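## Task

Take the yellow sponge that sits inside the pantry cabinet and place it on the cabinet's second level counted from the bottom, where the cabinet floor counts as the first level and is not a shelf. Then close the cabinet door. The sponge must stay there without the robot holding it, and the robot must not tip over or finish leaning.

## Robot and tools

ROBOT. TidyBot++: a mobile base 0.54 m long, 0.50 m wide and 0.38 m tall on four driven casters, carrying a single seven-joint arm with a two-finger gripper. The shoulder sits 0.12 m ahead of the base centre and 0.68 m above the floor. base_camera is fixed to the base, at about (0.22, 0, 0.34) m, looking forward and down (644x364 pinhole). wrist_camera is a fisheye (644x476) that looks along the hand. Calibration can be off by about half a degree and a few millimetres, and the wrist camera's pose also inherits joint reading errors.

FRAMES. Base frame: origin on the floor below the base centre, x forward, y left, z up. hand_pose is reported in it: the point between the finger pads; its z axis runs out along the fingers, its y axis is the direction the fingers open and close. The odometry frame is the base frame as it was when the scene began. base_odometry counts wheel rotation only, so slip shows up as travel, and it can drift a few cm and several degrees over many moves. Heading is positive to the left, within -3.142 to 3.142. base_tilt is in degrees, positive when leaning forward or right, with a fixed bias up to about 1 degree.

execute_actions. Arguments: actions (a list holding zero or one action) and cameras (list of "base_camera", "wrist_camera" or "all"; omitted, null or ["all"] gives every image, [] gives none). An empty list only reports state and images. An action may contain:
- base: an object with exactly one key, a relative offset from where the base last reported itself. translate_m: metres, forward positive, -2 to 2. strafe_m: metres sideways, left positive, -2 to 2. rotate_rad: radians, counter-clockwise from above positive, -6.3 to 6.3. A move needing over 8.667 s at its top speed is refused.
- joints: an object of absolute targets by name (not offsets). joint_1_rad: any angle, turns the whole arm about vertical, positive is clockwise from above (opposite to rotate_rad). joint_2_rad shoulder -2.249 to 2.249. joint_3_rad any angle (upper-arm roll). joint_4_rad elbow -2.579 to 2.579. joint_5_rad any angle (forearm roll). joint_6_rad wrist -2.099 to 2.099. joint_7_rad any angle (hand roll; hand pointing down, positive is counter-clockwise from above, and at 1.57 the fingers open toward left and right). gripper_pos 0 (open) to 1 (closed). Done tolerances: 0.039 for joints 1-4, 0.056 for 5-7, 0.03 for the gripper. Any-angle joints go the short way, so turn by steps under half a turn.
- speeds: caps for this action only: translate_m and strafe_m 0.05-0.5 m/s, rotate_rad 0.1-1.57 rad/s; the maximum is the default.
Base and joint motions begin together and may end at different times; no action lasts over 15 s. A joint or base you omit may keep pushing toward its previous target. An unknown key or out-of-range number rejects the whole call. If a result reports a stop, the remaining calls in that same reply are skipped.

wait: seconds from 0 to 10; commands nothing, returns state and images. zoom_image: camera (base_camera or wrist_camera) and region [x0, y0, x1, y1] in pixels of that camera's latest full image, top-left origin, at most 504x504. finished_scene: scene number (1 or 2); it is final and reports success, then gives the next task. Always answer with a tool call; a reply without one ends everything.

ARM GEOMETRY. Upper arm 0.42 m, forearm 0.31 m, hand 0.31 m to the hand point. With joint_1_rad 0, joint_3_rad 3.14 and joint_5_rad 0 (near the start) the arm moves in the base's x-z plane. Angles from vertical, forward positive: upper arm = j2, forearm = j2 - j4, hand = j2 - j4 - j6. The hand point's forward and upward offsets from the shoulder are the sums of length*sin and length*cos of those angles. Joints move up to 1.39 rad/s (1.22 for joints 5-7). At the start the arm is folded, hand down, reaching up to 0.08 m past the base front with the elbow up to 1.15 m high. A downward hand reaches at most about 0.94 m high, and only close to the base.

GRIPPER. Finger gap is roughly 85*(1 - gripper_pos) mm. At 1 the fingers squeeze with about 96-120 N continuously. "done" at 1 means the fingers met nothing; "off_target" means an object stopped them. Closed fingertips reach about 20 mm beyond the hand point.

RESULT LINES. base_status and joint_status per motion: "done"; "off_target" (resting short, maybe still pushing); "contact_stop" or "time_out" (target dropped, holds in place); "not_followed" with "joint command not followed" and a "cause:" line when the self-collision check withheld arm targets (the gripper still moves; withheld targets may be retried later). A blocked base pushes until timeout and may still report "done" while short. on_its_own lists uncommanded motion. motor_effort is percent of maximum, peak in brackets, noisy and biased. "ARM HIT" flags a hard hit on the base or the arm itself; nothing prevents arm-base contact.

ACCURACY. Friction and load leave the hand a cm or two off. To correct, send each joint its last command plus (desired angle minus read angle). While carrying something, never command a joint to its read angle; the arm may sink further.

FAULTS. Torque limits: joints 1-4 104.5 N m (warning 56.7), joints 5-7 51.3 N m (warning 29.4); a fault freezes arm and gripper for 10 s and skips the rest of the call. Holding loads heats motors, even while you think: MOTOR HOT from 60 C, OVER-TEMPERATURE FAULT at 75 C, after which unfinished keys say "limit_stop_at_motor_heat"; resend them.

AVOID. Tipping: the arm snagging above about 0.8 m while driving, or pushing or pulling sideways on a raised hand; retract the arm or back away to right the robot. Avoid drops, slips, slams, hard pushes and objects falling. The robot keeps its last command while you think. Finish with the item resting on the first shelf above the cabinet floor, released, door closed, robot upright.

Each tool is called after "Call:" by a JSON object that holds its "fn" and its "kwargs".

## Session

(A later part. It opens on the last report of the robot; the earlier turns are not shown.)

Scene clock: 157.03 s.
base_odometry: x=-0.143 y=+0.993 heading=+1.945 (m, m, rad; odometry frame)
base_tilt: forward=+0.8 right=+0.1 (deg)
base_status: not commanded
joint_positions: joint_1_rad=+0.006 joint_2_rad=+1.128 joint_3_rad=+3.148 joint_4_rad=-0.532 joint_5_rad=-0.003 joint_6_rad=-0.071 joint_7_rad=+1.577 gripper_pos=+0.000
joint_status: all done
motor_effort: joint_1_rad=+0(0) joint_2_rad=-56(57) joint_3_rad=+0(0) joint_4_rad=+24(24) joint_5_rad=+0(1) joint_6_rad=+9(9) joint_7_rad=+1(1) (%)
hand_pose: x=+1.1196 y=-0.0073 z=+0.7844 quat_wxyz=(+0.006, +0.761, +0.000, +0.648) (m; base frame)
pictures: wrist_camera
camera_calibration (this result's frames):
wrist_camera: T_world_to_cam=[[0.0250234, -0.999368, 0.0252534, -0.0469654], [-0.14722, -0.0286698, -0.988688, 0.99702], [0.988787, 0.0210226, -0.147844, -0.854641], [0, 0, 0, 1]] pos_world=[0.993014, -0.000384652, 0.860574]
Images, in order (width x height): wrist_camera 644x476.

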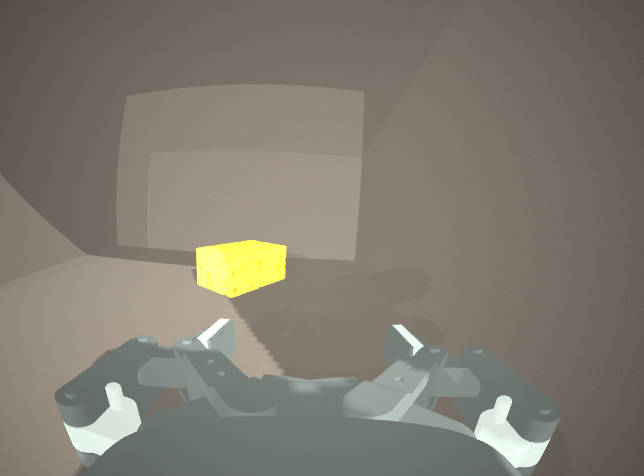

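Call:
{"fn": "execute_actions", "kwargs": {"actions": [{"base":{"strafe_m":0.175},"joints":{"gripper_pos":0.95}}], "cameras": ["wrist_camera"]}}

Call:
{"fn": "execute_actions", "kwargs": {"actions": [{"base":{"translate_m":0.17},"speeds":{"translate_m":0.15}}], "cameras": ["wrist_camera"]}}

Scene clock: 162.50 s.
base_odometry: x=-0.306 y=+0.929 heading=+1.945 (m, m, rad; odometry frame)
base_tilt: forward=+0.8 right=+0.1 (deg)
base_status: done
joint_positions: joint_1_rad=-0.009 joint_2_rad=+1.128 joint_3_rad=+3.148 joint_4_rad=-0.532 joint_5_rad=-0.003 joint_6_rad=-0.071 joint_7_rad=+1.577 gripper_pos=+0.950
joint_status: all done
motor_effort: joint_1_rad=-1(7) joint_2_rad=-56(57) joint_3_rad=+0(1) joint_4_rad=+23(24) joint_5_rad=+0(0) joint_6_rad=+9(10) joint_7_rad=+1(1) (%)
hand_pose: x=+1.1196 y=+0.0080 z=+0.7844 quat_wxyz=(+0.001, +0.761, +0.006, +0.648) (m; base frame)
pictures: wrist_camera
camera_calibration (this result's frames):
wrist_camera: T_world_to_cam=[[0.0403265, -0.998867, 0.0252536, -0.0487867], [-0.146763, -0.0309214, -0.988688, 0.996966], [0.988349, 0.036164, -0.147844, -0.854589], [0, 0, 0, 1]] pos_world=[0.992918, 0.0130015, 0.860574]
Images, in order (width x height): wrist_camera 644x476.

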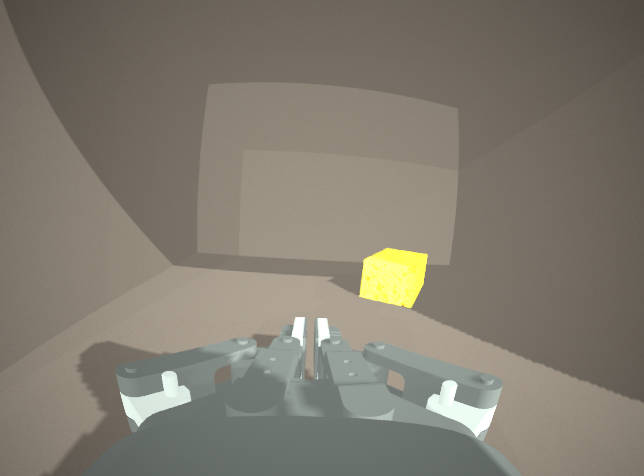

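Scene clock: 164.33 s.
base_odometry: x=-0.369 y=+1.087 heading=+1.945 (m, m, rad; odometry frame)
base_tilt: forward=+0.8 right=+0.1 (deg)
base_status: done
joint_positions: joint_1_rad=-0.009 joint_2_rad=+1.128 joint_3_rad=+3.148 joint_4_rad=-0.532 joint_5_rad=-0.003 joint_6_rad=-0.071 joint_7_rad=+1.577 gripper_pos=+0.950
joint_status: not commanded
motor_effort: joint_1_rad=-1(3) joint_2_rad=-57(59) joint_3_rad=+0(0) joint_4_rad=+24(25) joint_5_rad=+0(1) joint_6_rad=+9(10) joint_7_rad=+1(1) (%)
hand_pose: x=+1.1196 y=+0.0080 z=+0.7844 quat_wxyz=(+0.001, +0.761, +0.006, +0.648) (m; base frame)
pictures: wrist_camera
camera_calibration (this result's frames):
wrist_camera: T_world_to_cam=[[0.0403264, -0.998867, 0.0252534, -0.0487865], [-0.146763, -0.0309212, -0.988688, 0.996966], [0.988349, 0.036164, -0.147844, -0.854589], [0, 0, 0, 1]] pos_world=[0.992918, 0.0130015, 0.860574]
Images, in order (width x height): wrist_camera 644x476.

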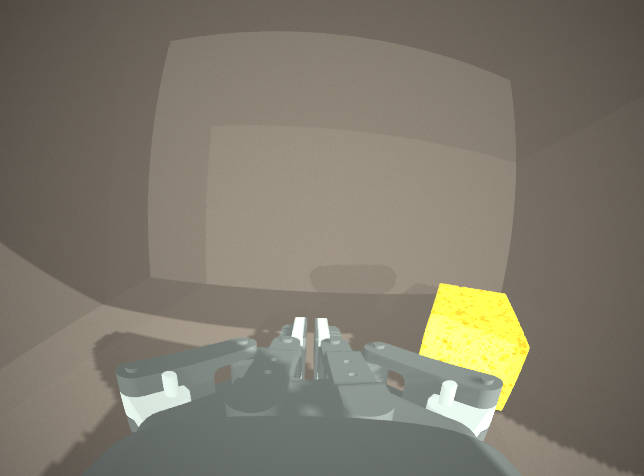

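Call:
{"fn": "execute_actions", "kwargs": {"actions": [{"base":{"translate_m":-0.045},"speeds":{"translate_m":0.15}}], "cameras": []}}

Call:
{"fn": "execute_actions", "kwargs": {"actions": [{"base":{"strafe_m":-0.085},"speeds":{"strafe_m":0.07}}], "cameras": ["wrist_camera"]}}

Call:
{"fn": "execute_actions", "kwargs": {"actions": [{"base":{"translate_m":-0.13}}], "cameras": []}}

Call:
{"fn": "execute_actions", "kwargs": {"actions": [{"base":{"strafe_m":-0.04},"joints":{"gripper_pos":0}}], "cameras": ["wrist_camera"]}}

Scene clock: 171.53 s.
base_odometry: x=-0.352 y=+1.045 heading=+1.945 (m, m, rad; odometry frame)
base_tilt: forward=+0.8 right=+0.1 (deg)
base_status: done
joint_positions: joint_1_rad=-0.009 joint_2_rad=+1.128 joint_3_rad=+3.148 joint_4_rad=-0.532 joint_5_rad=-0.003 joint_6_rad=-0.071 joint_7_rad=+1.577 gripper_pos=+0.950
joint_status: not commanded
motor_effort: joint_1_rad=-1(5) joint_2_rad=-54(60) joint_3_rad=+0(1) joint_4_rad=+23(25) joint_5_rad=+0(0) joint_6_rad=+9(10) joint_7_rad=+1(1) (%)
hand_pose: x=+1.1196 y=+0.0078 z=+0.7845 quat_wxyz=(+0.001, +0.761, +0.005, +0.648) (m; base frame)
pictures: none
No camera images: the call's "cameras" was empty. Leave "cameras" out to get every camera's image.

Scene clock: 173.27 s.
base_odometry: x=-0.273 y=+1.076 heading=+1.945 (m, m, rad; odometry frame)
base_tilt: forward=+0.8 right=+0.1 (deg)
base_status: done
joint_positions: joint_1_rad=-0.005 joint_2_rad=+1.128 joint_3_rad=+3.148 joint_4_rad=-0.532 joint_5_rad=-0.003 joint_6_rad=-0.071 joint_7_rad=+1.577 gripper_pos=+0.950
joint_status: not commanded
motor_effort: joint_1_rad=-1(4) joint_2_rad=-56(57) joint_3_rad=+0(0) joint_4_rad=+24(24) joint_5_rad=+0(0) joint_6_rad=+10(10) joint_7_rad=+1(1) (%)
hand_pose: x=+1.1196 y=+0.0041 z=+0.7845 quat_wxyz=(+0.003, +0.761, +0.004, +0.648) (m; base frame)
pictures: wrist_camera
camera_calibration (this result's frames):
wrist_camera: T_world_to_cam=[[0.0364491, -0.999016, 0.0252511, -0.0483235], [-0.146828, -0.0303473, -0.988696, 0.996979], [0.98849, 0.0323295, -0.14779, -0.854642], [0, 0, 0, 1]] pos_world=[0.992952, 0.00960977, 0.860622]
Images, in order (width x height): wrist_camera 644x476.

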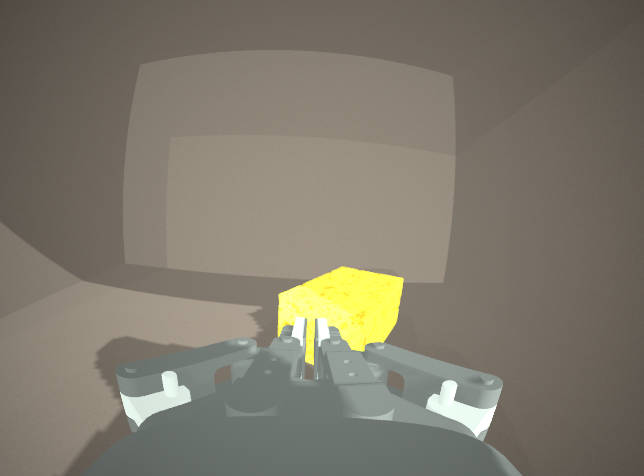

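Scene clock: 174.67 s.
base_odometry: x=-0.225 y=+0.956 heading=+1.945 (m, m, rad; odometry frame)
base_tilt: forward=+0.8 right=+0.1 (deg)
base_status: done
joint_positions: joint_1_rad=-0.005 joint_2_rad=+1.128 joint_3_rad=+3.148 joint_4_rad=-0.532 joint_5_rad=-0.003 joint_6_rad=-0.071 joint_7_rad=+1.577 gripper_pos=+0.950
joint_status: not commanded
motor_effort: joint_1_rad=-1(0) joint_2_rad=-55(60) joint_3_rad=+0(0) joint_4_rad=+23(25) joint_5_rad=+1(0) joint_6_rad=+9(10) joint_7_rad=+1(1) (%)
hand_pose: x=+1.1196 y=+0.0041 z=+0.7844 quat_wxyz=(+0.003, +0.761, +0.004, +0.648) (m; base frame)
pictures: none
No camera images: the call's "cameras" was empty. Leave "cameras" out to get every camera's image.

Scene clock: 175.77 s.
base_odometry: x=-0.188 y=+0.970 heading=+1.945 (m, m, rad; odometry frame)
base_tilt: forward=+0.8 right=+0.1 (deg)
base_status: done
joint_positions: joint_1_rad=+0.007 joint_2_rad=+1.128 joint_3_rad=+3.148 joint_4_rad=-0.532 joint_5_rad=-0.003 joint_6_rad=-0.071 joint_7_rad=+1.577 gripper_pos=+0.000
joint_status: all done
motor_effort: joint_1_rad=-1(4) joint_2_rad=-56(57) joint_3_rad=+0(1) joint_4_rad=+24(24) joint_5_rad=+0(1) joint_6_rad=+9(10) joint_7_rad=+1(1) (%)
hand_pose: x=+1.1196 y=-0.0081 z=+0.7844 quat_wxyz=(+0.007, +0.761, -0.001, +0.648) (m; base frame)
pictures: wrist_camera
camera_calibration (this result's frames):
wrist_camera: T_world_to_cam=[[0.0242553, -0.999387, 0.0252488, -0.0468709], [-0.147217, -0.0285516, -0.988692, 0.997022], [0.988807, 0.020264, -0.147819, -0.85466], [0, 0, 0, 1]] pos_world=[0.993009, -0.00105678, 0.860597]
Images, in order (width x height): wrist_camera 644x476.

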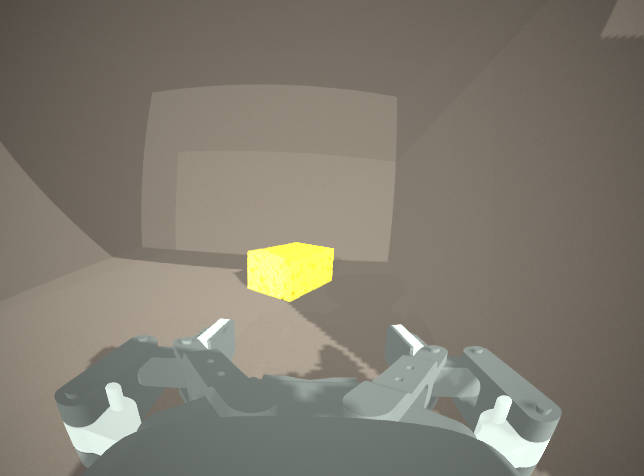

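Call:
{"fn": "execute_actions", "kwargs": {"actions": [{"base":{"strafe_m":0.04}}], "cameras": []}}

Call:
{"fn": "execute_actions", "kwargs": {"actions": [{"base":{"translate_m":0.13},"speeds":{"translate_m":0.15}}], "cameras": ["wrist_camera"]}}

Scene clock: 178.80 s.
base_odometry: x=-0.225 y=+0.955 heading=+1.945 (m, m, rad; odometry frame)
base_tilt: forward=+0.8 right=+0.1 (deg)
base_status: done
joint_positions: joint_1_rad=-0.006 joint_2_rad=+1.128 joint_3_rad=+3.148 joint_4_rad=-0.532 joint_5_rad=-0.003 joint_6_rad=-0.071 joint_7_rad=+1.577 gripper_pos=+0.000
joint_status: not commanded
motor_effort: joint_1_rad=-1(8) joint_2_rad=-57(58) joint_3_rad=+0(1) joint_4_rad=+24(25) joint_5_rad=+0(0) joint_6_rad=+9(10) joint_7_rad=+1(1) (%)
hand_pose: x=+1.1196 y=+0.0051 z=+0.7844 quat_wxyz=(+0.002, +0.761, +0.004, +0.648) (m; base frame)
pictures: none
No camera images: the call's "cameras" was empty. Leave "cameras" out to get every camera's image.

Scene clock: 180.37 s.
base_odometry: x=-0.273 y=+1.076 heading=+1.945 (m, m, rad; odometry frame)
base_tilt: forward=+0.8 right=+0.1 (deg)
base_status: done
joint_positions: joint_1_rad=-0.006 joint_2_rad=+1.128 joint_3_rad=+3.148 joint_4_rad=-0.532 joint_5_rad=-0.003 joint_6_rad=-0.071 joint_7_rad=+1.577 gripper_pos=+0.000
joint_status: not commanded
motor_effort: joint_1_rad=-1(0) joint_2_rad=-57(60) joint_3_rad=+0(0) joint_4_rad=+24(25) joint_5_rad=+0(1) joint_6_rad=+9(10) joint_7_rad=+1(1) (%)
hand_pose: x=+1.1196 y=+0.0051 z=+0.7844 quat_wxyz=(+0.002, +0.761, +0.004, +0.648) (m; base frame)
pictures: wrist_camera
camera_calibration (this result's frames):
wrist_camera: T_world_to_cam=[[0.0374041, -0.998982, 0.0252136, -0.0484116], [-0.146828, -0.0304515, -0.988693, 0.996977], [0.988455, 0.0332791, -0.147818, -0.854619], [0, 0, 0, 1]] pos_world=[0.992947, 0.0104381, 0.860597]
Images, in order (width x height): wrist_camera 644x476.

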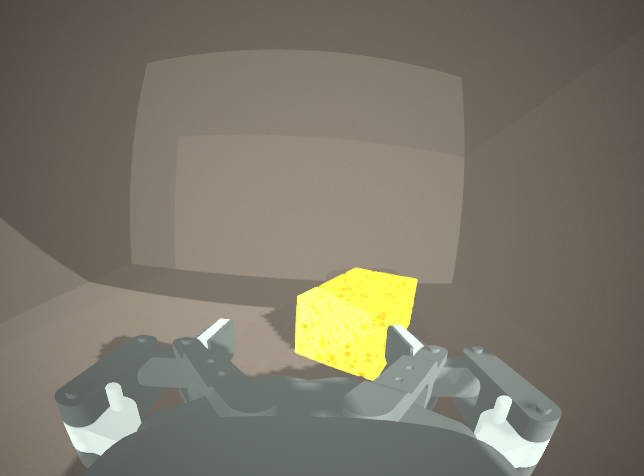

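Call:
{"fn": "execute_actions", "kwargs": {"actions": [{"base":{"translate_m":0.08},"speeds":{"translate_m":0.08}}], "cameras": ["wrist_camera"]}}

Call:
{"fn": "execute_actions", "kwargs": {"actions": [{"joints":{"gripper_pos":0.55}}], "cameras": ["wrist_camera"]}}

Scene clock: 183.07 s.
base_odometry: x=-0.302 y=+1.151 heading=+1.946 (m, m, rad; odometry frame)
base_tilt: forward=+0.8 right=+0.1 (deg)
base_status: done
joint_positions: joint_1_rad=-0.006 joint_2_rad=+1.128 joint_3_rad=+3.148 joint_4_rad=-0.532 joint_5_rad=-0.003 joint_6_rad=-0.071 joint_7_rad=+1.577 gripper_pos=+0.000
joint_status: not commanded
motor_effort: joint_1_rad=-1(3) joint_2_rad=-56(59) joint_3_rad=+0(1) joint_4_rad=+24(24) joint_5_rad=+0(0) joint_6_rad=+9(10) joint_7_rad=+1(1) (%)
hand_pose: x=+1.1196 y=+0.0050 z=+0.7844 quat_wxyz=(+0.002, +0.761, +0.004, +0.648) (m; base frame)
pictures: wrist_camera
camera_calibration (this result's frames):
wrist_camera: T_world_to_cam=[[0.037303, -0.998986, 0.0252138, -0.0483997], [-0.146831, -0.0304368, -0.988693, 0.996978], [0.988458, 0.0331791, -0.147818, -0.854619], [0, 0, 0, 1]] pos_world=[0.992948, 0.0103497, 0.860597]
Images, in order (width x height): wrist_camera 644x476.

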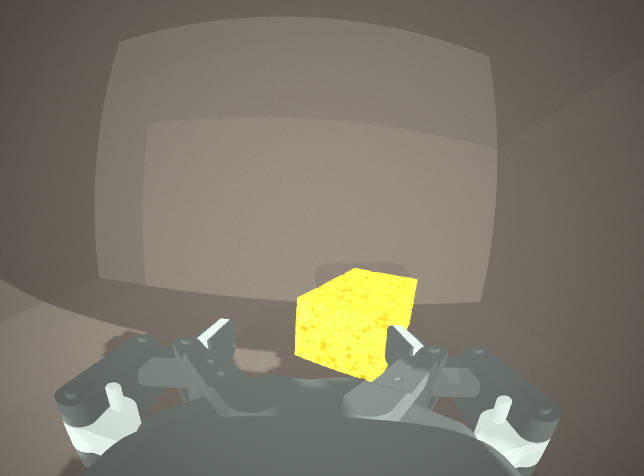

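Scene clock: 183.90 s.
base_odometry: x=-0.302 y=+1.151 heading=+1.946 (m, m, rad; odometry frame)
base_tilt: forward=+0.8 right=+0.1 (deg)
base_status: not commanded
joint_positions: joint_1_rad=-0.006 joint_2_rad=+1.128 joint_3_rad=+3.148 joint_4_rad=-0.532 joint_5_rad=-0.003 joint_6_rad=-0.071 joint_7_rad=+1.577 gripper_pos=+0.550
joint_status: all done
motor_effort: joint_1_rad=-1(1) joint_2_rad=-56(57) joint_3_rad=+0(0) joint_4_rad=+24(24) joint_5_rad=+0(0) joint_6_rad=+9(9) joint_7_rad=+1(1) (%)
hand_pose: x=+1.1196 y=+0.0050 z=+0.7844 quat_wxyz=(+0.002, +0.761, +0.004, +0.648) (m; base frame)
pictures: wrist_camera
camera_calibration (this result's frames):
wrist_camera: T_world_to_cam=[[0.0373032, -0.998986, 0.0252139, -0.0483998], [-0.146831, -0.0304369, -0.988693, 0.996978], [0.988458, 0.0331793, -0.147818, -0.854619], [0, 0, 0, 1]] pos_world=[0.992948, 0.0103498, 0.860597]
Images, in order (width x height): wrist_camera 644x476.

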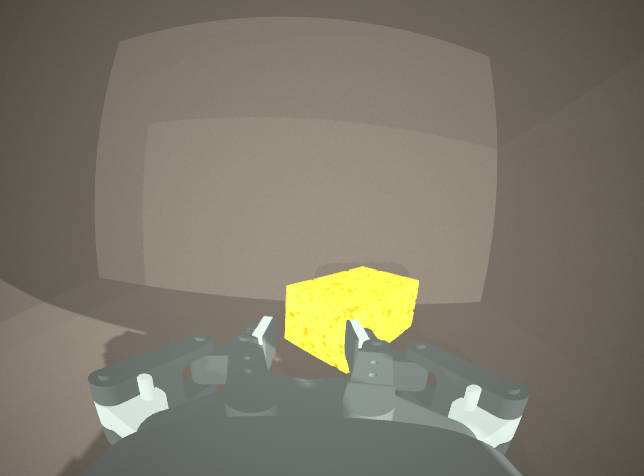

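Call:
{"fn": "execute_actions", "kwargs": {"actions": [{"joints":{"gripper_pos":0}}], "cameras": []}}

Call:
{"fn": "execute_actions", "kwargs": {"actions": [{"base":{"translate_m":0.06},"speeds":{"translate_m":0.06}}], "cameras": ["wrist_camera"]}}

Scene clock: 186.73 s.
base_odometry: x=-0.302 y=+1.151 heading=+1.946 (m, m, rad; odometry frame)
base_tilt: forward=+0.8 right=+0.1 (deg)
base_status: not commanded
joint_positions: joint_1_rad=-0.006 joint_2_rad=+1.128 joint_3_rad=+3.148 joint_4_rad=-0.532 joint_5_rad=-0.003 joint_6_rad=-0.071 joint_7_rad=+1.577 gripper_pos=+0.000
joint_status: all done
motor_effort: joint_1_rad=+0(1) joint_2_rad=-57(56) joint_3_rad=+0(0) joint_4_rad=+24(24) joint_5_rad=+0(0) joint_6_rad=+10(9) joint_7_rad=+1(1) (%)
hand_pose: x=+1.1196 y=+0.0050 z=+0.7844 quat_wxyz=(+0.002, +0.761, +0.004, +0.648) (m; base frame)
pictures: none
No camera images: the call's "cameras" was empty. Leave "cameras" out to get every camera's image.

Scene clock: 188.23 s.
base_odometry: x=-0.324 y=+1.207 heading=+1.947 (m, m, rad; odometry frame)
base_tilt: forward=+0.8 right=+0.1 (deg)
base_status: done
joint_positions: joint_1_rad=-0.006 joint_2_rad=+1.128 joint_3_rad=+3.148 joint_4_rad=-0.532 joint_5_rad=-0.003 joint_6_rad=-0.071 joint_7_rad=+1.577 gripper_pos=+0.000
joint_status: not commanded
motor_effort: joint_1_rad=-1(5) joint_2_rad=-56(59) joint_3_rad=+0(1) joint_4_rad=+24(24) joint_5_rad=+0(0) joint_6_rad=+9(10) joint_7_rad=+1(1) (%)
hand_pose: x=+1.1196 y=+0.0049 z=+0.7844 quat_wxyz=(+0.002, +0.761, +0.004, +0.648) (m; base frame)
pictures: wrist_camera
camera_calibration (this result's frames):
wrist_camera: T_world_to_cam=[[0.0372106, -0.998989, 0.025214, -0.0483889], [-0.146835, -0.0304234, -0.988693, 0.996978], [0.988461, 0.0330876, -0.147818, -0.854619], [0, 0, 0, 1]] pos_world=[0.992949, 0.0102688, 0.860597]
Images, in order (width x height): wrist_camera 644x476.

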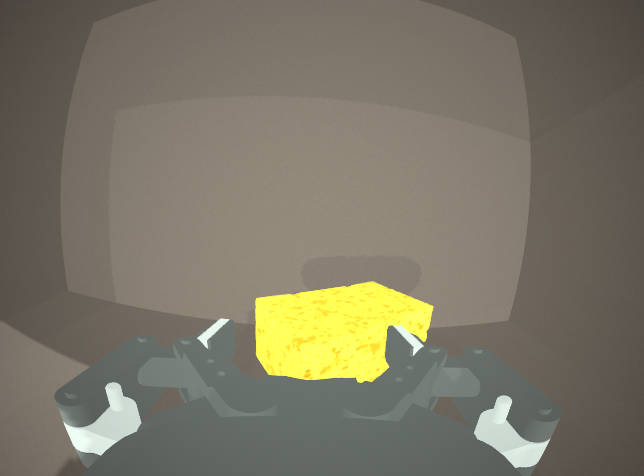

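Call:
{"fn": "execute_actions", "kwargs": {"actions": [{"base":{"translate_m":0.025},"speeds":{"translate_m":0.05}}], "cameras": []}}

Call:
{"fn": "execute_actions", "kwargs": {"actions": [{"joints":{"gripper_pos":0.55}}], "cameras": ["wrist_camera"]}}

Scene clock: 191.07 s.
base_odometry: x=-0.333 y=+1.230 heading=+1.947 (m, m, rad; odometry frame)
base_tilt: forward=+0.8 right=+0.1 (deg)
base_status: done
joint_positions: joint_1_rad=-0.005 joint_2_rad=+1.097 joint_3_rad=+3.148 joint_4_rad=-0.523 joint_5_rad=-0.003 joint_6_rad=-0.079 joint_7_rad=+1.577 gripper_pos=+0.000
joint_status: not commanded
motor_effort: joint_1_rad=+0(3) joint_2_rad=-48(57) joint_3_rad=+0(1) joint_4_rad=+19(29) joint_5_rad=+0(0) joint_6_rad=+7(13) joint_7_rad=+1(2) (%)
hand_pose: x=+1.1162 y=+0.0042 z=+0.8182 quat_wxyz=(+0.003, +0.751, +0.004, +0.660) (m; base frame)
pictures: none
No camera images: the call's "cameras" was empty. Leave "cameras" out to get every camera's image.

Scene clock: 192.00 s.
base_odometry: x=-0.333 y=+1.230 heading=+1.947 (m, m, rad; odometry frame)
base_tilt: forward=+0.8 right=+0.1 (deg)
base_status: not commanded
joint_positions: joint_1_rad=-0.005 joint_2_rad=+1.093 joint_3_rad=+3.148 joint_4_rad=-0.521 joint_5_rad=-0.003 joint_6_rad=-0.076 joint_7_rad=+1.577 gripper_pos=+0.550
joint_status: all done
motor_effort: joint_1_rad=-2(0) joint_2_rad=-50(52) joint_3_rad=+0(1) joint_4_rad=+20(21) joint_5_rad=+0(1) joint_6_rad=+7(8) joint_7_rad=+1(0) (%)
hand_pose: x=+1.1158 y=+0.0042 z=+0.8243 quat_wxyz=(+0.003, +0.748, +0.004, +0.663) (m; base frame)
pictures: wrist_camera
camera_calibration (this result's frames):
wrist_camera: T_world_to_cam=[[0.0354703, -0.99902, 0.0264833, -0.0490842], [-0.106715, -0.0301348, -0.993833, 0.995307], [0.993657, 0.0324254, -0.107679, -0.883801], [0, 0, 0, 1]] pos_world=[0.98615, 0.00961485, 0.895302]
Images, in order (width x height): wrist_camera 644x476.

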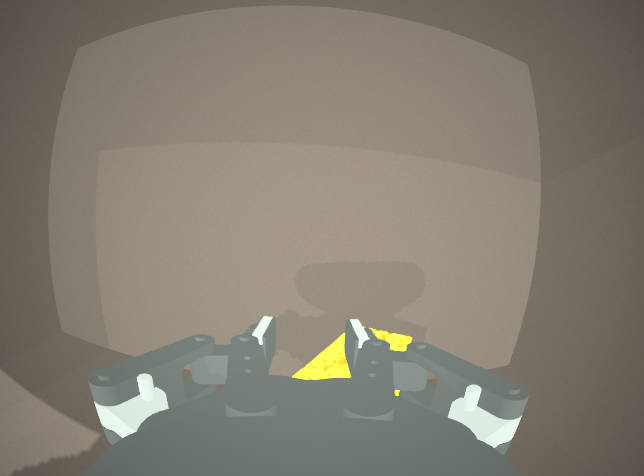

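Call:
{"fn": "execute_actions", "kwargs": {"actions": [{"base":{"translate_m":-0.2},"joints":{"gripper_pos":0},"speeds":{"translate_m":0.15}}], "cameras": ["wrist_camera"]}}

Scene clock: 194.80 s.
base_odometry: x=-0.260 y=+1.044 heading=+1.947 (m, m, rad; odometry frame)
base_tilt: forward=+0.8 right=+0.1 (deg)
base_status: done
joint_positions: joint_1_rad=-0.004 joint_2_rad=+1.095 joint_3_rad=+3.148 joint_4_rad=-0.521 joint_5_rad=-0.003 joint_6_rad=-0.076 joint_7_rad=+1.577 gripper_pos=+0.000
joint_status: all done
motor_effort: joint_1_rad=-1(2) joint_2_rad=-53(54) joint_3_rad=+0(1) joint_4_rad=+22(23) joint_5_rad=+0(0) joint_6_rad=+8(9) joint_7_rad=+1(1) (%)
hand_pose: x=+1.1161 y=+0.0035 z=+0.8223 quat_wxyz=(+0.003, +0.749, +0.004, +0.663) (m; base frame)
pictures: wrist_camera
camera_calibration (this result's frames):
wrist_camera: T_world_to_cam=[[0.0348566, -0.999043, 0.0264226, -0.0489698], [-0.108713, -0.0300721, -0.993618, 0.995398], [0.993462, 0.0317616, -0.109658, -0.882429], [0, 0, 0, 1]] pos_world=[0.986579, 0.00903823, 0.893575]
Images, in order (width x height): wrist_camera 644x476.

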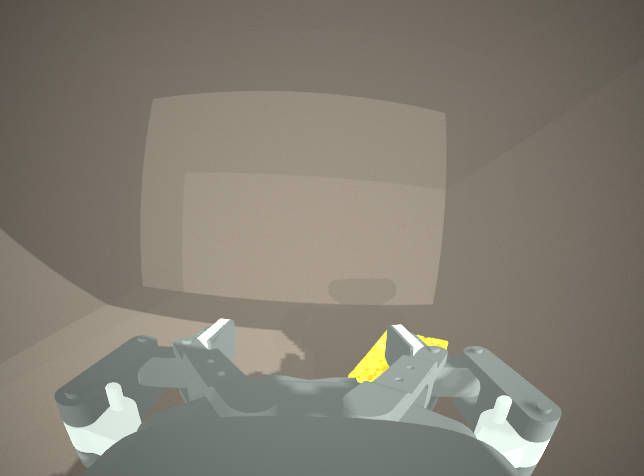

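Call:
{"fn": "execute_actions", "kwargs": {"actions": [{"joints":{"joint_6_rad":0.1,"joint_2_rad":1.1}}], "cameras": []}}

Call:
{"fn": "execute_actions", "kwargs": {"actions": [{"base":{"translate_m":-0.22}}], "cameras": []}}

Call:
{"fn": "execute_actions", "kwargs": {"actions": [{"joints":{"joint_6_rad":-0.1,"joint_2_rad":1.14,"joint_4_rad":-0.53}}], "cameras": ["wrist_camera"]}}

Scene clock: 197.33 s.
base_odometry: x=-0.260 y=+1.044 heading=+1.947 (m, m, rad; odometry frame)
base_tilt: forward=+0.7 right=+0.1 (deg)
base_status: not commanded
joint_positions: joint_1_rad=-0.004 joint_2_rad=+1.095 joint_3_rad=+3.148 joint_4_rad=-0.528 joint_5_rad=-0.003 joint_6_rad=+0.072 joint_7_rad=+1.577 gripper_pos=+0.000
joint_status: all done
motor_effort: joint_1_rad=-2(1) joint_2_rad=-55(60) joint_3_rad=+0(0) joint_4_rad=+23(26) joint_5_rad=+0(0) joint_6_rad=+9(11) joint_7_rad=+1(1) (%)
hand_pose: x=+1.1181 y=+0.0036 z=+0.8649 quat_wxyz=(+0.003, +0.700, +0.004, +0.714) (m; base frame)
pictures: none
No camera images: the call's "cameras" was empty. Leave "cameras" out to get every camera's image.

Scene clock: 199.03 s.
base_odometry: x=-0.179 y=+0.839 heading=+1.948 (m, m, rad; odometry frame)
base_tilt: forward=+0.8 right=+0.1 (deg)
base_status: done
joint_positions: joint_1_rad=-0.004 joint_2_rad=+1.095 joint_3_rad=+3.148 joint_4_rad=-0.528 joint_5_rad=-0.003 joint_6_rad=+0.072 joint_7_rad=+1.577 gripper_pos=+0.000
joint_status: not commanded
motor_effort: joint_1_rad=-2(2) joint_2_rad=-55(59) joint_3_rad=+0(0) joint_4_rad=+24(25) joint_5_rad=+0(0) joint_6_rad=+9(10) joint_7_rad=+1(1) (%)
hand_pose: x=+1.1181 y=+0.0036 z=+0.8649 quat_wxyz=(+0.003, +0.700, +0.004, +0.714) (m; base frame)
pictures: none
No camera images: the call's "cameras" was empty. Leave "cameras" out to get every camera's image.

Scene clock: 199.97 s.
base_odometry: x=-0.179 y=+0.839 heading=+1.948 (m, m, rad; odometry frame)
base_tilt: forward=+0.8 right=+0.1 (deg)
base_status: not commanded
joint_positions: joint_1_rad=-0.004 joint_2_rad=+1.128 joint_3_rad=+3.148 joint_4_rad=-0.528 joint_5_rad=-0.003 joint_6_rad=-0.069 joint_7_rad=+1.577 gripper_pos=+0.000
joint_status: all done
motor_effort: joint_1_rad=-1(1) joint_2_rad=-57(59) joint_3_rad=+0(0) joint_4_rad=+24(25) joint_5_rad=+0(0) joint_6_rad=+10(10) joint_7_rad=+1(1) (%)
hand_pose: x=+1.1200 y=+0.0035 z=+0.7882 quat_wxyz=(+0.003, +0.759, +0.004, +0.651) (m; base frame)
pictures: wrist_camera
camera_calibration (this result's frames):
wrist_camera: T_world_to_cam=[[0.0356549, -0.99904, 0.0254614, -0.0483408], [-0.139725, -0.0302108, -0.989729, 0.993572], [0.989548, 0.0317311, -0.140668, -0.861288], [0, 0, 0, 1]] pos_world=[0.992837, 0.00905187, 0.863442]
Images, in order (width x height): wrist_camera 644x476.

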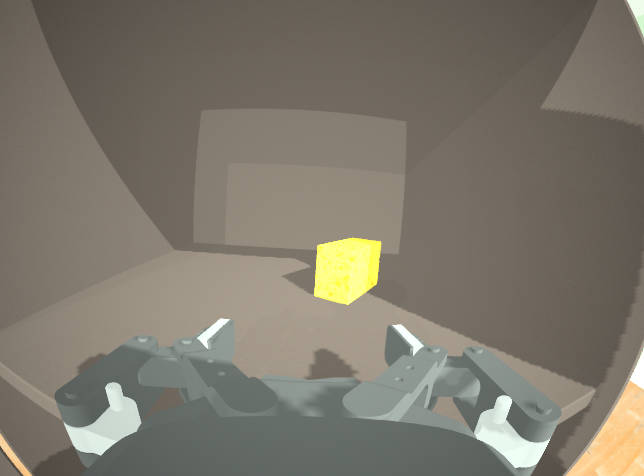

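Call:
{"fn": "execute_actions", "kwargs": {"actions": [{"base":{"strafe_m":-0.03}}], "cameras": []}}

Call:
{"fn": "execute_actions", "kwargs": {"actions": [{"base":{"translate_m":0.12},"speeds":{"translate_m":0.15}}], "cameras": ["wrist_camera"]}}

Scene clock: 202.73 s.
base_odometry: x=-0.151 y=+0.850 heading=+1.947 (m, m, rad; odometry frame)
base_tilt: forward=+0.8 right=+0.1 (deg)
base_status: done
joint_positions: joint_1_rad=+0.007 joint_2_rad=+1.128 joint_3_rad=+3.148 joint_4_rad=-0.528 joint_5_rad=-0.003 joint_6_rad=-0.069 joint_7_rad=+1.577 gripper_pos=+0.000
joint_status: not commanded
motor_effort: joint_1_rad=+0(4) joint_2_rad=-57(58) joint_3_rad=+0(1) joint_4_rad=+24(24) joint_5_rad=+0(0) joint_6_rad=+9(10) joint_7_rad=+1(1) (%)
hand_pose: x=+1.1200 y=-0.0074 z=+0.7882 quat_wxyz=(+0.006, +0.759, +0.000, +0.651) (m; base frame)
pictures: none
No camera images: the call's "cameras" was empty. Leave "cameras" out to get every camera's image.

Scene clock: 204.23 s.
base_odometry: x=-0.195 y=+0.962 heading=+1.947 (m, m, rad; odometry frame)
base_tilt: forward=+0.8 right=+0.0 (deg)
base_status: done
joint_positions: joint_1_rad=+0.007 joint_2_rad=+1.128 joint_3_rad=+3.148 joint_4_rad=-0.528 joint_5_rad=-0.003 joint_6_rad=-0.069 joint_7_rad=+1.577 gripper_pos=+0.000
joint_status: not commanded
motor_effort: joint_1_rad=-1(3) joint_2_rad=-57(59) joint_3_rad=+0(0) joint_4_rad=+24(25) joint_5_rad=+1(0) joint_6_rad=+10(10) joint_7_rad=+1(1) (%)
hand_pose: x=+1.1200 y=-0.0074 z=+0.7882 quat_wxyz=(+0.006, +0.759, +0.000, +0.651) (m; base frame)
pictures: wrist_camera
camera_calibration (this result's frames):
wrist_camera: T_world_to_cam=[[0.0247705, -0.999369, 0.0254606, -0.047045], [-0.14007, -0.0286867, -0.989726, 0.99361], [0.989832, 0.0209498, -0.140692, -0.861306], [0, 0, 0, 1]] pos_world=[0.992888, -0.000467711, 0.863421]
Images, in order (width x height): wrist_camera 644x476.

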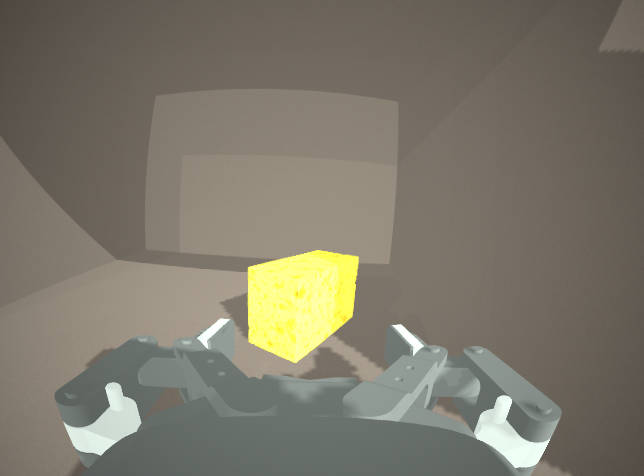

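Call:
{"fn": "execute_actions", "kwargs": {"actions": [{"base":{"translate_m":0.085},"speeds":{"translate_m":0.08}}], "cameras": ["wrist_camera"]}}

Call:
{"fn": "execute_actions", "kwargs": {"actions": [{"joints":{"gripper_pos":0.62}}], "cameras": ["wrist_camera"]}}

Scene clock: 206.93 s.
base_odometry: x=-0.226 y=+1.041 heading=+1.947 (m, m, rad; odometry frame)
base_tilt: forward=+0.8 right=+0.1 (deg)
base_status: done
joint_positions: joint_1_rad=+0.007 joint_2_rad=+1.128 joint_3_rad=+3.148 joint_4_rad=-0.528 joint_5_rad=-0.003 joint_6_rad=-0.069 joint_7_rad=+1.577 gripper_pos=+0.000
joint_status: not commanded
motor_effort: joint_1_rad=+0(4) joint_2_rad=-57(59) joint_3_rad=+0(1) joint_4_rad=+23(24) joint_5_rad=+0(0) joint_6_rad=+9(10) joint_7_rad=+1(1) (%)
hand_pose: x=+1.1200 y=-0.0074 z=+0.7881 quat_wxyz=(+0.006, +0.759, +0.000, +0.651) (m; base frame)
pictures: wrist_camera
camera_calibration (this result's frames):
wrist_camera: T_world_to_cam=[[0.0247736, -0.999369, 0.0254598, -0.0470448], [-0.140094, -0.0286869, -0.989723, 0.993611], [0.989828, 0.0209523, -0.140716, -0.861289], [0, 0, 0, 1]] pos_world=[0.992892, -0.000465557, 0.8634]
Images, in order (width x height): wrist_camera 644x476.

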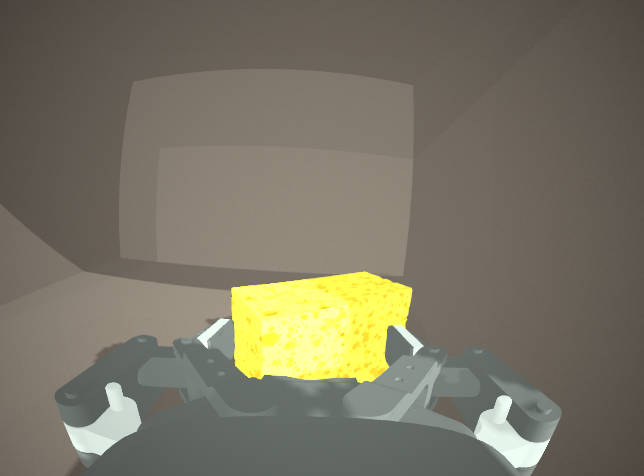

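Scene clock: 207.83 s.
base_odometry: x=-0.226 y=+1.041 heading=+1.947 (m, m, rad; odometry frame)
base_tilt: forward=+0.8 right=+0.1 (deg)
base_status: not commanded
joint_positions: joint_1_rad=+0.007 joint_2_rad=+1.128 joint_3_rad=+3.148 joint_4_rad=-0.528 joint_5_rad=-0.003 joint_6_rad=-0.069 joint_7_rad=+1.577 gripper_pos=+0.620
joint_status: all done
motor_effort: joint_1_rad=-1(1) joint_2_rad=-57(57) joint_3_rad=+0(0) joint_4_rad=+23(24) joint_5_rad=+0(0) joint_6_rad=+9(9) joint_7_rad=+1(1) (%)
hand_pose: x=+1.1200 y=-0.0074 z=+0.7881 quat_wxyz=(+0.006, +0.759, +0.000, +0.651) (m; base frame)
pictures: wrist_camera
camera_calibration (this result's frames):
wrist_camera: T_world_to_cam=[[0.0247737, -0.999369, 0.0254598, -0.0470447], [-0.140093, -0.0286868, -0.989723, 0.993611], [0.989828, 0.0209523, -0.140716, -0.861289], [0, 0, 0, 1]] pos_world=[0.992892, -0.000465481, 0.8634]
Images, in order (width x height): wrist_camera 644x476.

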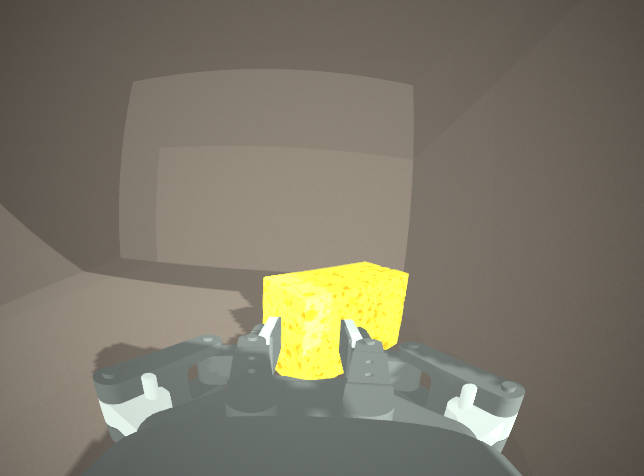

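Call:
{"fn": "execute_actions", "kwargs": {"actions": [{"joints":{"gripper_pos":0.72}}], "cameras": ["wrist_camera"]}}

Scene clock: 212.03 s.
base_odometry: x=-0.226 y=+1.041 heading=+1.947 (m, m, rad; odometry frame)
base_tilt: forward=+0.8 right=+0.1 (deg)
base_status: not commanded
joint_positions: joint_1_rad=+0.007 joint_2_rad=+1.128 joint_3_rad=+3.148 joint_4_rad=-0.528 joint_5_rad=-0.003 joint_6_rad=-0.069 joint_7_rad=+1.577 gripper_pos=+0.720
joint_status: all done
motor_effort: joint_1_rad=-2(1) joint_2_rad=-56(56) joint_3_rad=+0(0) joint_4_rad=+24(24) joint_5_rad=+0(0) joint_6_rad=+10(10) joint_7_rad=+1(1) (%)
hand_pose: x=+1.1200 y=-0.0074 z=+0.7881 quat_wxyz=(+0.006, +0.759, +0.000, +0.651) (m; base frame)
pictures: wrist_camera
camera_calibration (this result's frames):
wrist_camera: T_world_to_cam=[[0.0247738, -0.999369, 0.02546, -0.0470449], [-0.140094, -0.028687, -0.989723, 0.993611], [0.989828, 0.0209524, -0.140716, -0.861289], [0, 0, 0, 1]] pos_world=[0.992892, -0.000465439, 0.8634]
Images, in order (width x height): wrist_camera 644x476.

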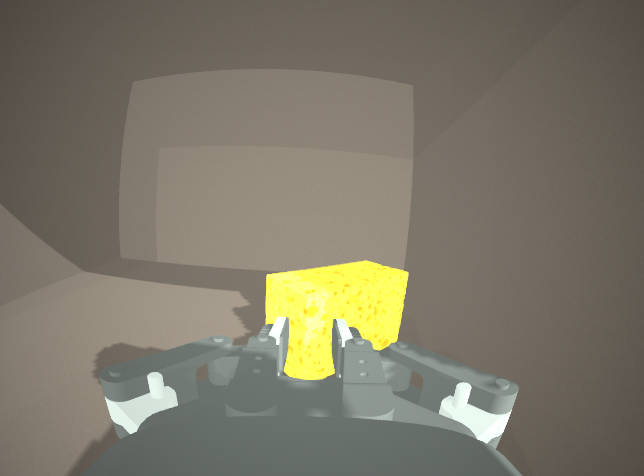

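Call:
{"fn": "execute_actions", "kwargs": {"actions": [{"joints":{"gripper_pos":0}}], "cameras": []}}

Call:
{"fn": "execute_actions", "kwargs": {"actions": [{"base":{"translate_m":0.05},"speeds":{"translate_m":0.06}}], "cameras": ["wrist_camera"]}}

Call:
{"fn": "execute_actions", "kwargs": {"actions": [{"joints":{"gripper_pos":0.45}}], "cameras": ["wrist_camera"]}}

Scene clock: 214.57 s.
base_odometry: x=-0.226 y=+1.041 heading=+1.947 (m, m, rad; odometry frame)
base_tilt: forward=+0.8 right=+0.1 (deg)
base_status: not commanded
joint_positions: joint_1_rad=+0.007 joint_2_rad=+1.128 joint_3_rad=+3.148 joint_4_rad=-0.528 joint_5_rad=-0.003 joint_6_rad=-0.069 joint_7_rad=+1.577 gripper_pos=+0.000
joint_status: all done
motor_effort: joint_1_rad=-1(1) joint_2_rad=-56(56) joint_3_rad=+0(0) joint_4_rad=+23(24) joint_5_rad=+0(1) joint_6_rad=+9(9) joint_7_rad=+1(1) (%)
hand_pose: x=+1.1200 y=-0.0074 z=+0.7881 quat_wxyz=(+0.006, +0.759, +0.000, +0.651) (m; base frame)
pictures: none
No camera images: the call's "cameras" was empty. Leave "cameras" out to get every camera's image.

Scene clock: 215.90 s.
base_odometry: x=-0.244 y=+1.087 heading=+1.946 (m, m, rad; odometry frame)
base_tilt: forward=+0.8 right=+0.1 (deg)
base_status: done
joint_positions: joint_1_rad=+0.007 joint_2_rad=+1.128 joint_3_rad=+3.148 joint_4_rad=-0.528 joint_5_rad=-0.003 joint_6_rad=-0.069 joint_7_rad=+1.577 gripper_pos=+0.000
joint_status: not commanded
motor_effort: joint_1_rad=+0(4) joint_2_rad=-57(59) joint_3_rad=+0(1) joint_4_rad=+23(24) joint_5_rad=+0(0) joint_6_rad=+10(9) joint_7_rad=+1(1) (%)
hand_pose: x=+1.1200 y=-0.0074 z=+0.7881 quat_wxyz=(+0.006, +0.759, +0.000, +0.651) (m; base frame)
pictures: wrist_camera
camera_calibration (this result's frames):
wrist_camera: T_world_to_cam=[[0.0247747, -0.999369, 0.0254586, -0.0470441], [-0.140129, -0.0286866, -0.989718, 0.993612], [0.989823, 0.0209525, -0.140751, -0.861264], [0, 0, 0, 1]] pos_world=[0.992899, -0.00046547, 0.863369]
Images, in order (width x height): wrist_camera 644x476.

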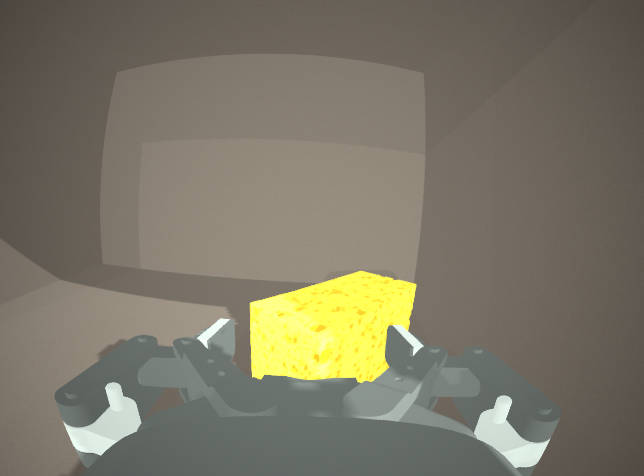

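Scene clock: 216.70 s.
base_odometry: x=-0.244 y=+1.087 heading=+1.946 (m, m, rad; odometry frame)
base_tilt: forward=+0.8 right=+0.1 (deg)
base_status: not commanded
joint_positions: joint_1_rad=+0.007 joint_2_rad=+1.128 joint_3_rad=+3.148 joint_4_rad=-0.528 joint_5_rad=-0.003 joint_6_rad=-0.069 joint_7_rad=+1.577 gripper_pos=+0.447
joint_status: all done
motor_effort: joint_1_rad=+0(1) joint_2_rad=-55(57) joint_3_rad=+0(0) joint_4_rad=+22(24) joint_5_rad=+1(1) joint_6_rad=+9(9) joint_7_rad=+1(1) (%)
hand_pose: x=+1.1200 y=-0.0074 z=+0.7881 quat_wxyz=(+0.006, +0.759, +0.000, +0.651) (m; base frame)
pictures: wrist_camera
camera_calibration (this result's frames):
wrist_camera: T_world_to_cam=[[0.0247745, -0.999369, 0.0254589, -0.0470443], [-0.140129, -0.0286869, -0.989718, 0.993612], [0.989823, 0.0209522, -0.140751, -0.861264], [0, 0, 0, 1]] pos_world=[0.992899, -0.00046566, 0.863369]
Images, in order (width x height): wrist_camera 644x476.

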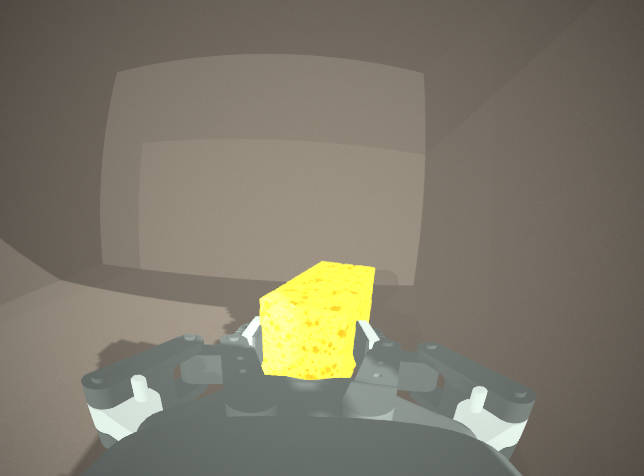

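It's aligning. Close more.

Call:
{"fn": "execute_actions", "kwargs": {"actions": [{"joints":{"gripper_pos":0.64}}], "cameras": ["wrist_camera"]}}

Scene clock: 217.87 s.
base_odometry: x=-0.244 y=+1.087 heading=+1.946 (m, m, rad; odometry frame)
base_tilt: forward=+0.8 right=+0.1 (deg)
base_status: not commanded
joint_positions: joint_1_rad=+0.007 joint_2_rad=+1.128 joint_3_rad=+3.148 joint_4_rad=-0.528 joint_5_rad=-0.003 joint_6_rad=-0.069 joint_7_rad=+1.577 gripper_pos=+0.556
joint_status: gripper_pos off_target (ended at +0.556, target +0.640)
motor_effort: joint_1_rad=+0(1) joint_2_rad=-52(54) joint_3_rad=+0(0) joint_4_rad=+22(22) joint_5_rad=+0(1) joint_6_rad=+8(9) joint_7_rad=+1(1) (%)
hand_pose: x=+1.1200 y=-0.0074 z=+0.7881 quat_wxyz=(+0.006, +0.759, +0.000, +0.651) (m; base frame)
pictures: wrist_camera
camera_calibration (this result's frames):
wrist_camera: T_world_to_cam=[[0.0247745, -0.999369, 0.0254586, -0.0470441], [-0.140129, -0.0286866, -0.989718, 0.993612], [0.989823, 0.0209522, -0.140751, -0.861264], [0, 0, 0, 1]] pos_world=[0.992899, -0.000465632, 0.863369]
Images, in order (width x height): wrist_camera 644x476.

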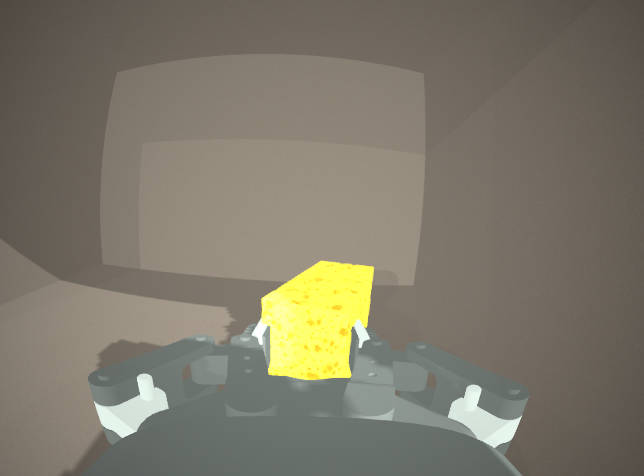

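Call:
{"fn": "execute_actions", "kwargs": {"actions": [{"joints":{"joint_2_rad":1.09,"gripper_pos":0.68}}], "cameras": []}}

Call:
{"fn": "execute_actions", "kwargs": {"actions": [{"base":{"translate_m":-0.6},"speeds":{"translate_m":0.3}}], "cameras": []}}

Call:
{"fn": "execute_actions", "kwargs": {"actions": [{"joints":{"joint_2_rad":1.55,"joint_4_rad":-0.7,"joint_6_rad":0.7}}]}}

Scene clock: 220.40 s.
base_odometry: x=-0.244 y=+1.087 heading=+1.946 (m, m, rad; odometry frame)
base_tilt: forward=+0.8 right=+0.1 (deg)
base_status: not commanded
joint_positions: joint_1_rad=+0.007 joint_2_rad=+1.116 joint_3_rad=+3.148 joint_4_rad=-0.528 joint_5_rad=-0.003 joint_6_rad=-0.069 joint_7_rad=+1.577 gripper_pos=+0.556
joint_status: gripper_pos off_target (ended at +0.556, target +0.680); the others done
motor_effort: joint_1_rad=-1(1) joint_2_rad=-56(57) joint_3_rad=+0(0) joint_4_rad=+24(24) joint_5_rad=+0(0) joint_6_rad=+10(10) joint_7_rad=+1(1) (%)
hand_pose: x=+1.1187 y=-0.0074 z=+0.7998 quat_wxyz=(+0.006, +0.755, +0.000, +0.655) (m; base frame)
pictures: none
No camera images: the call's "cameras" was empty. Leave "cameras" out to get every camera's image.

Scene clock: 223.43 s.
base_odometry: x=-0.024 y=+0.529 heading=+1.946 (m, m, rad; odometry frame)
base_tilt: forward=+0.8 right=+0.1 (deg)
base_status: done
joint_positions: joint_1_rad=+0.005 joint_2_rad=+1.111 joint_3_rad=+3.148 joint_4_rad=-0.528 joint_5_rad=-0.003 joint_6_rad=-0.069 joint_7_rad=+1.577 gripper_pos=+0.556
joint_status: not commanded
motor_effort: joint_1_rad=+0(4) joint_2_rad=-55(59) joint_3_rad=+0(1) joint_4_rad=+23(25) joint_5_rad=+1(0) joint_6_rad=+10(10) joint_7_rad=+1(1) (%)
hand_pose: x=+1.1181 y=-0.0063 z=+0.8046 quat_wxyz=(+0.006, +0.754, +0.000, +0.657) (m; base frame)
pictures: none
No camera images: the call's "cameras" was empty. Leave "cameras" out to get every camera's image.

Scene clock: 225.40 s.
base_odometry: x=-0.024 y=+0.529 heading=+1.946 (m, m, rad; odometry frame)
base_tilt: forward=+0.8 right=+0.1 (deg)
base_status: not commanded
joint_positions: joint_1_rad=+0.005 joint_2_rad=+1.555 joint_3_rad=+3.148 joint_4_rad=-0.698 joint_5_rad=-0.003 joint_6_rad=+0.659 joint_7_rad=+1.577 gripper_pos=+0.556
joint_status: all done
motor_effort: joint_1_rad=+0(1) joint_2_rad=-55(65) joint_3_rad=+0(0) joint_4_rad=+20(25) joint_5_rad=+0(1) joint_6_rad=+9(11) joint_7_rad=+1(1) (%)
hand_pose: x=+1.0951 y=-0.0060 z=+0.4835 quat_wxyz=(+0.006, +0.715, +0.001, +0.699) (m; base frame)
pictures: base_camera, wrist_camera
camera_calibration (this result's frames):
wrist_camera: T_world_to_cam=[[0.0238971, -0.999234, 0.0310033, -0.0389714], [-0.00974224, -0.0312434, -0.999464, 0.550608], [0.999667, 0.0235823, -0.0104814, -0.95321], [0, 0, 0, 1]] pos_world=[0.959188, 0.00074017, 0.54153]
Images, in order (width x height): base_camera 644x364, wrist_camera 644x476.

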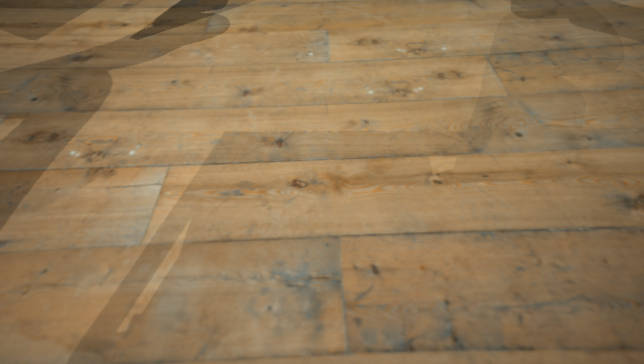

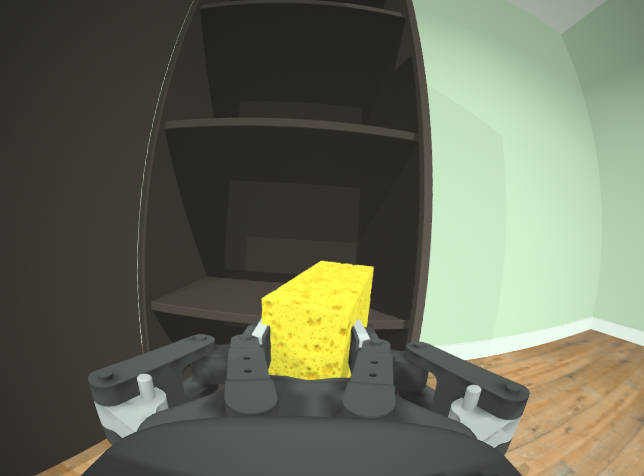

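Call:
{"fn": "execute_actions", "kwargs": {"actions": [{"base":{"strafe_m":0.06},"joints":{"joint_2_rad":1.525}}], "cameras": []}}

Call:
{"fn": "execute_actions", "kwargs": {"actions": [{"base":{"translate_m":0.5},"speeds":{"translate_m":0.25}}]}}

Scene clock: 228.73 s.
base_odometry: x=-0.080 y=+0.507 heading=+1.946 (m, m, rad; odometry frame)
base_tilt: forward=+0.8 right=+0.1 (deg)
base_status: done
joint_positions: joint_1_rad=-0.007 joint_2_rad=+1.546 joint_3_rad=+3.148 joint_4_rad=-0.698 joint_5_rad=-0.003 joint_6_rad=+0.659 joint_7_rad=+1.577 gripper_pos=+0.556
joint_status: all done
motor_effort: joint_1_rad=-2(6) joint_2_rad=-56(57) joint_3_rad=+0(1) joint_4_rad=+20(21) joint_5_rad=+0(0) joint_6_rad=+9(10) joint_7_rad=+1(1) (%)
hand_pose: x=+1.0968 y=+0.0059 z=+0.4923 quat_wxyz=(+0.002, +0.712, +0.005, +0.702) (m; base frame)
pictures: none
No camera images: the call's "cameras" was empty. Leave "cameras" out to get every camera's image.

Scene clock: 231.60 s.
base_odometry: x=-0.264 y=+0.972 heading=+1.947 (m, m, rad; odometry frame)
base_tilt: forward=+0.8 right=+0.1 (deg)
base_status: done
joint_positions: joint_1_rad=-0.007 joint_2_rad=+1.546 joint_3_rad=+3.148 joint_4_rad=-0.698 joint_5_rad=-0.003 joint_6_rad=+0.659 joint_7_rad=+1.577 gripper_pos=+0.556
joint_status: not commanded
motor_effort: joint_1_rad=+0(2) joint_2_rad=-57(59) joint_3_rad=+0(0) joint_4_rad=+20(21) joint_5_rad=+0(0) joint_6_rad=+10(10) joint_7_rad=+1(1) (%)
hand_pose: x=+1.0968 y=+0.0059 z=+0.4924 quat_wxyz=(+0.002, +0.712, +0.005, +0.702) (m; base frame)
pictures: base_camera, wrist_camera
camera_calibration (this result's frames):
wrist_camera: T_world_to_cam=[[0.0357832, -0.99887, 0.0312759, -0.0405658], [-0.0000531806, -0.0312978, -0.99951, 0.549316], [0.99936, 0.035764, -0.00117306, -0.959473], [0, 0, 0, 1]] pos_world=[0.96034, 0.0109871, 0.54919]
Images, in order (width x height): base_camera 644x364, wrist_camera 644x476.

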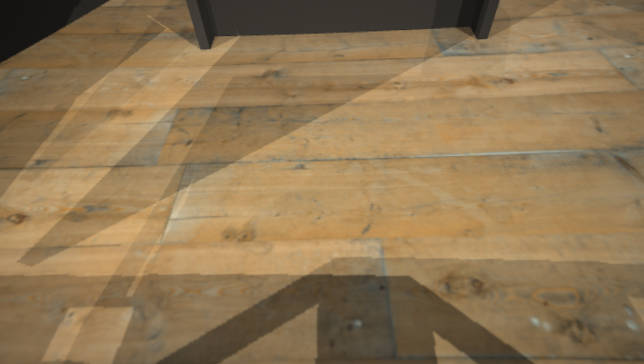

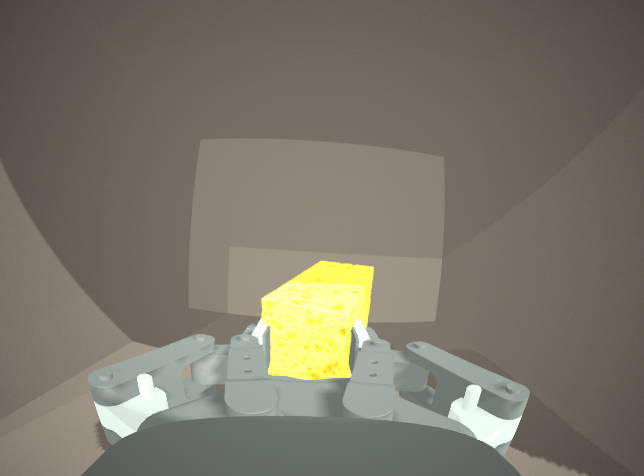

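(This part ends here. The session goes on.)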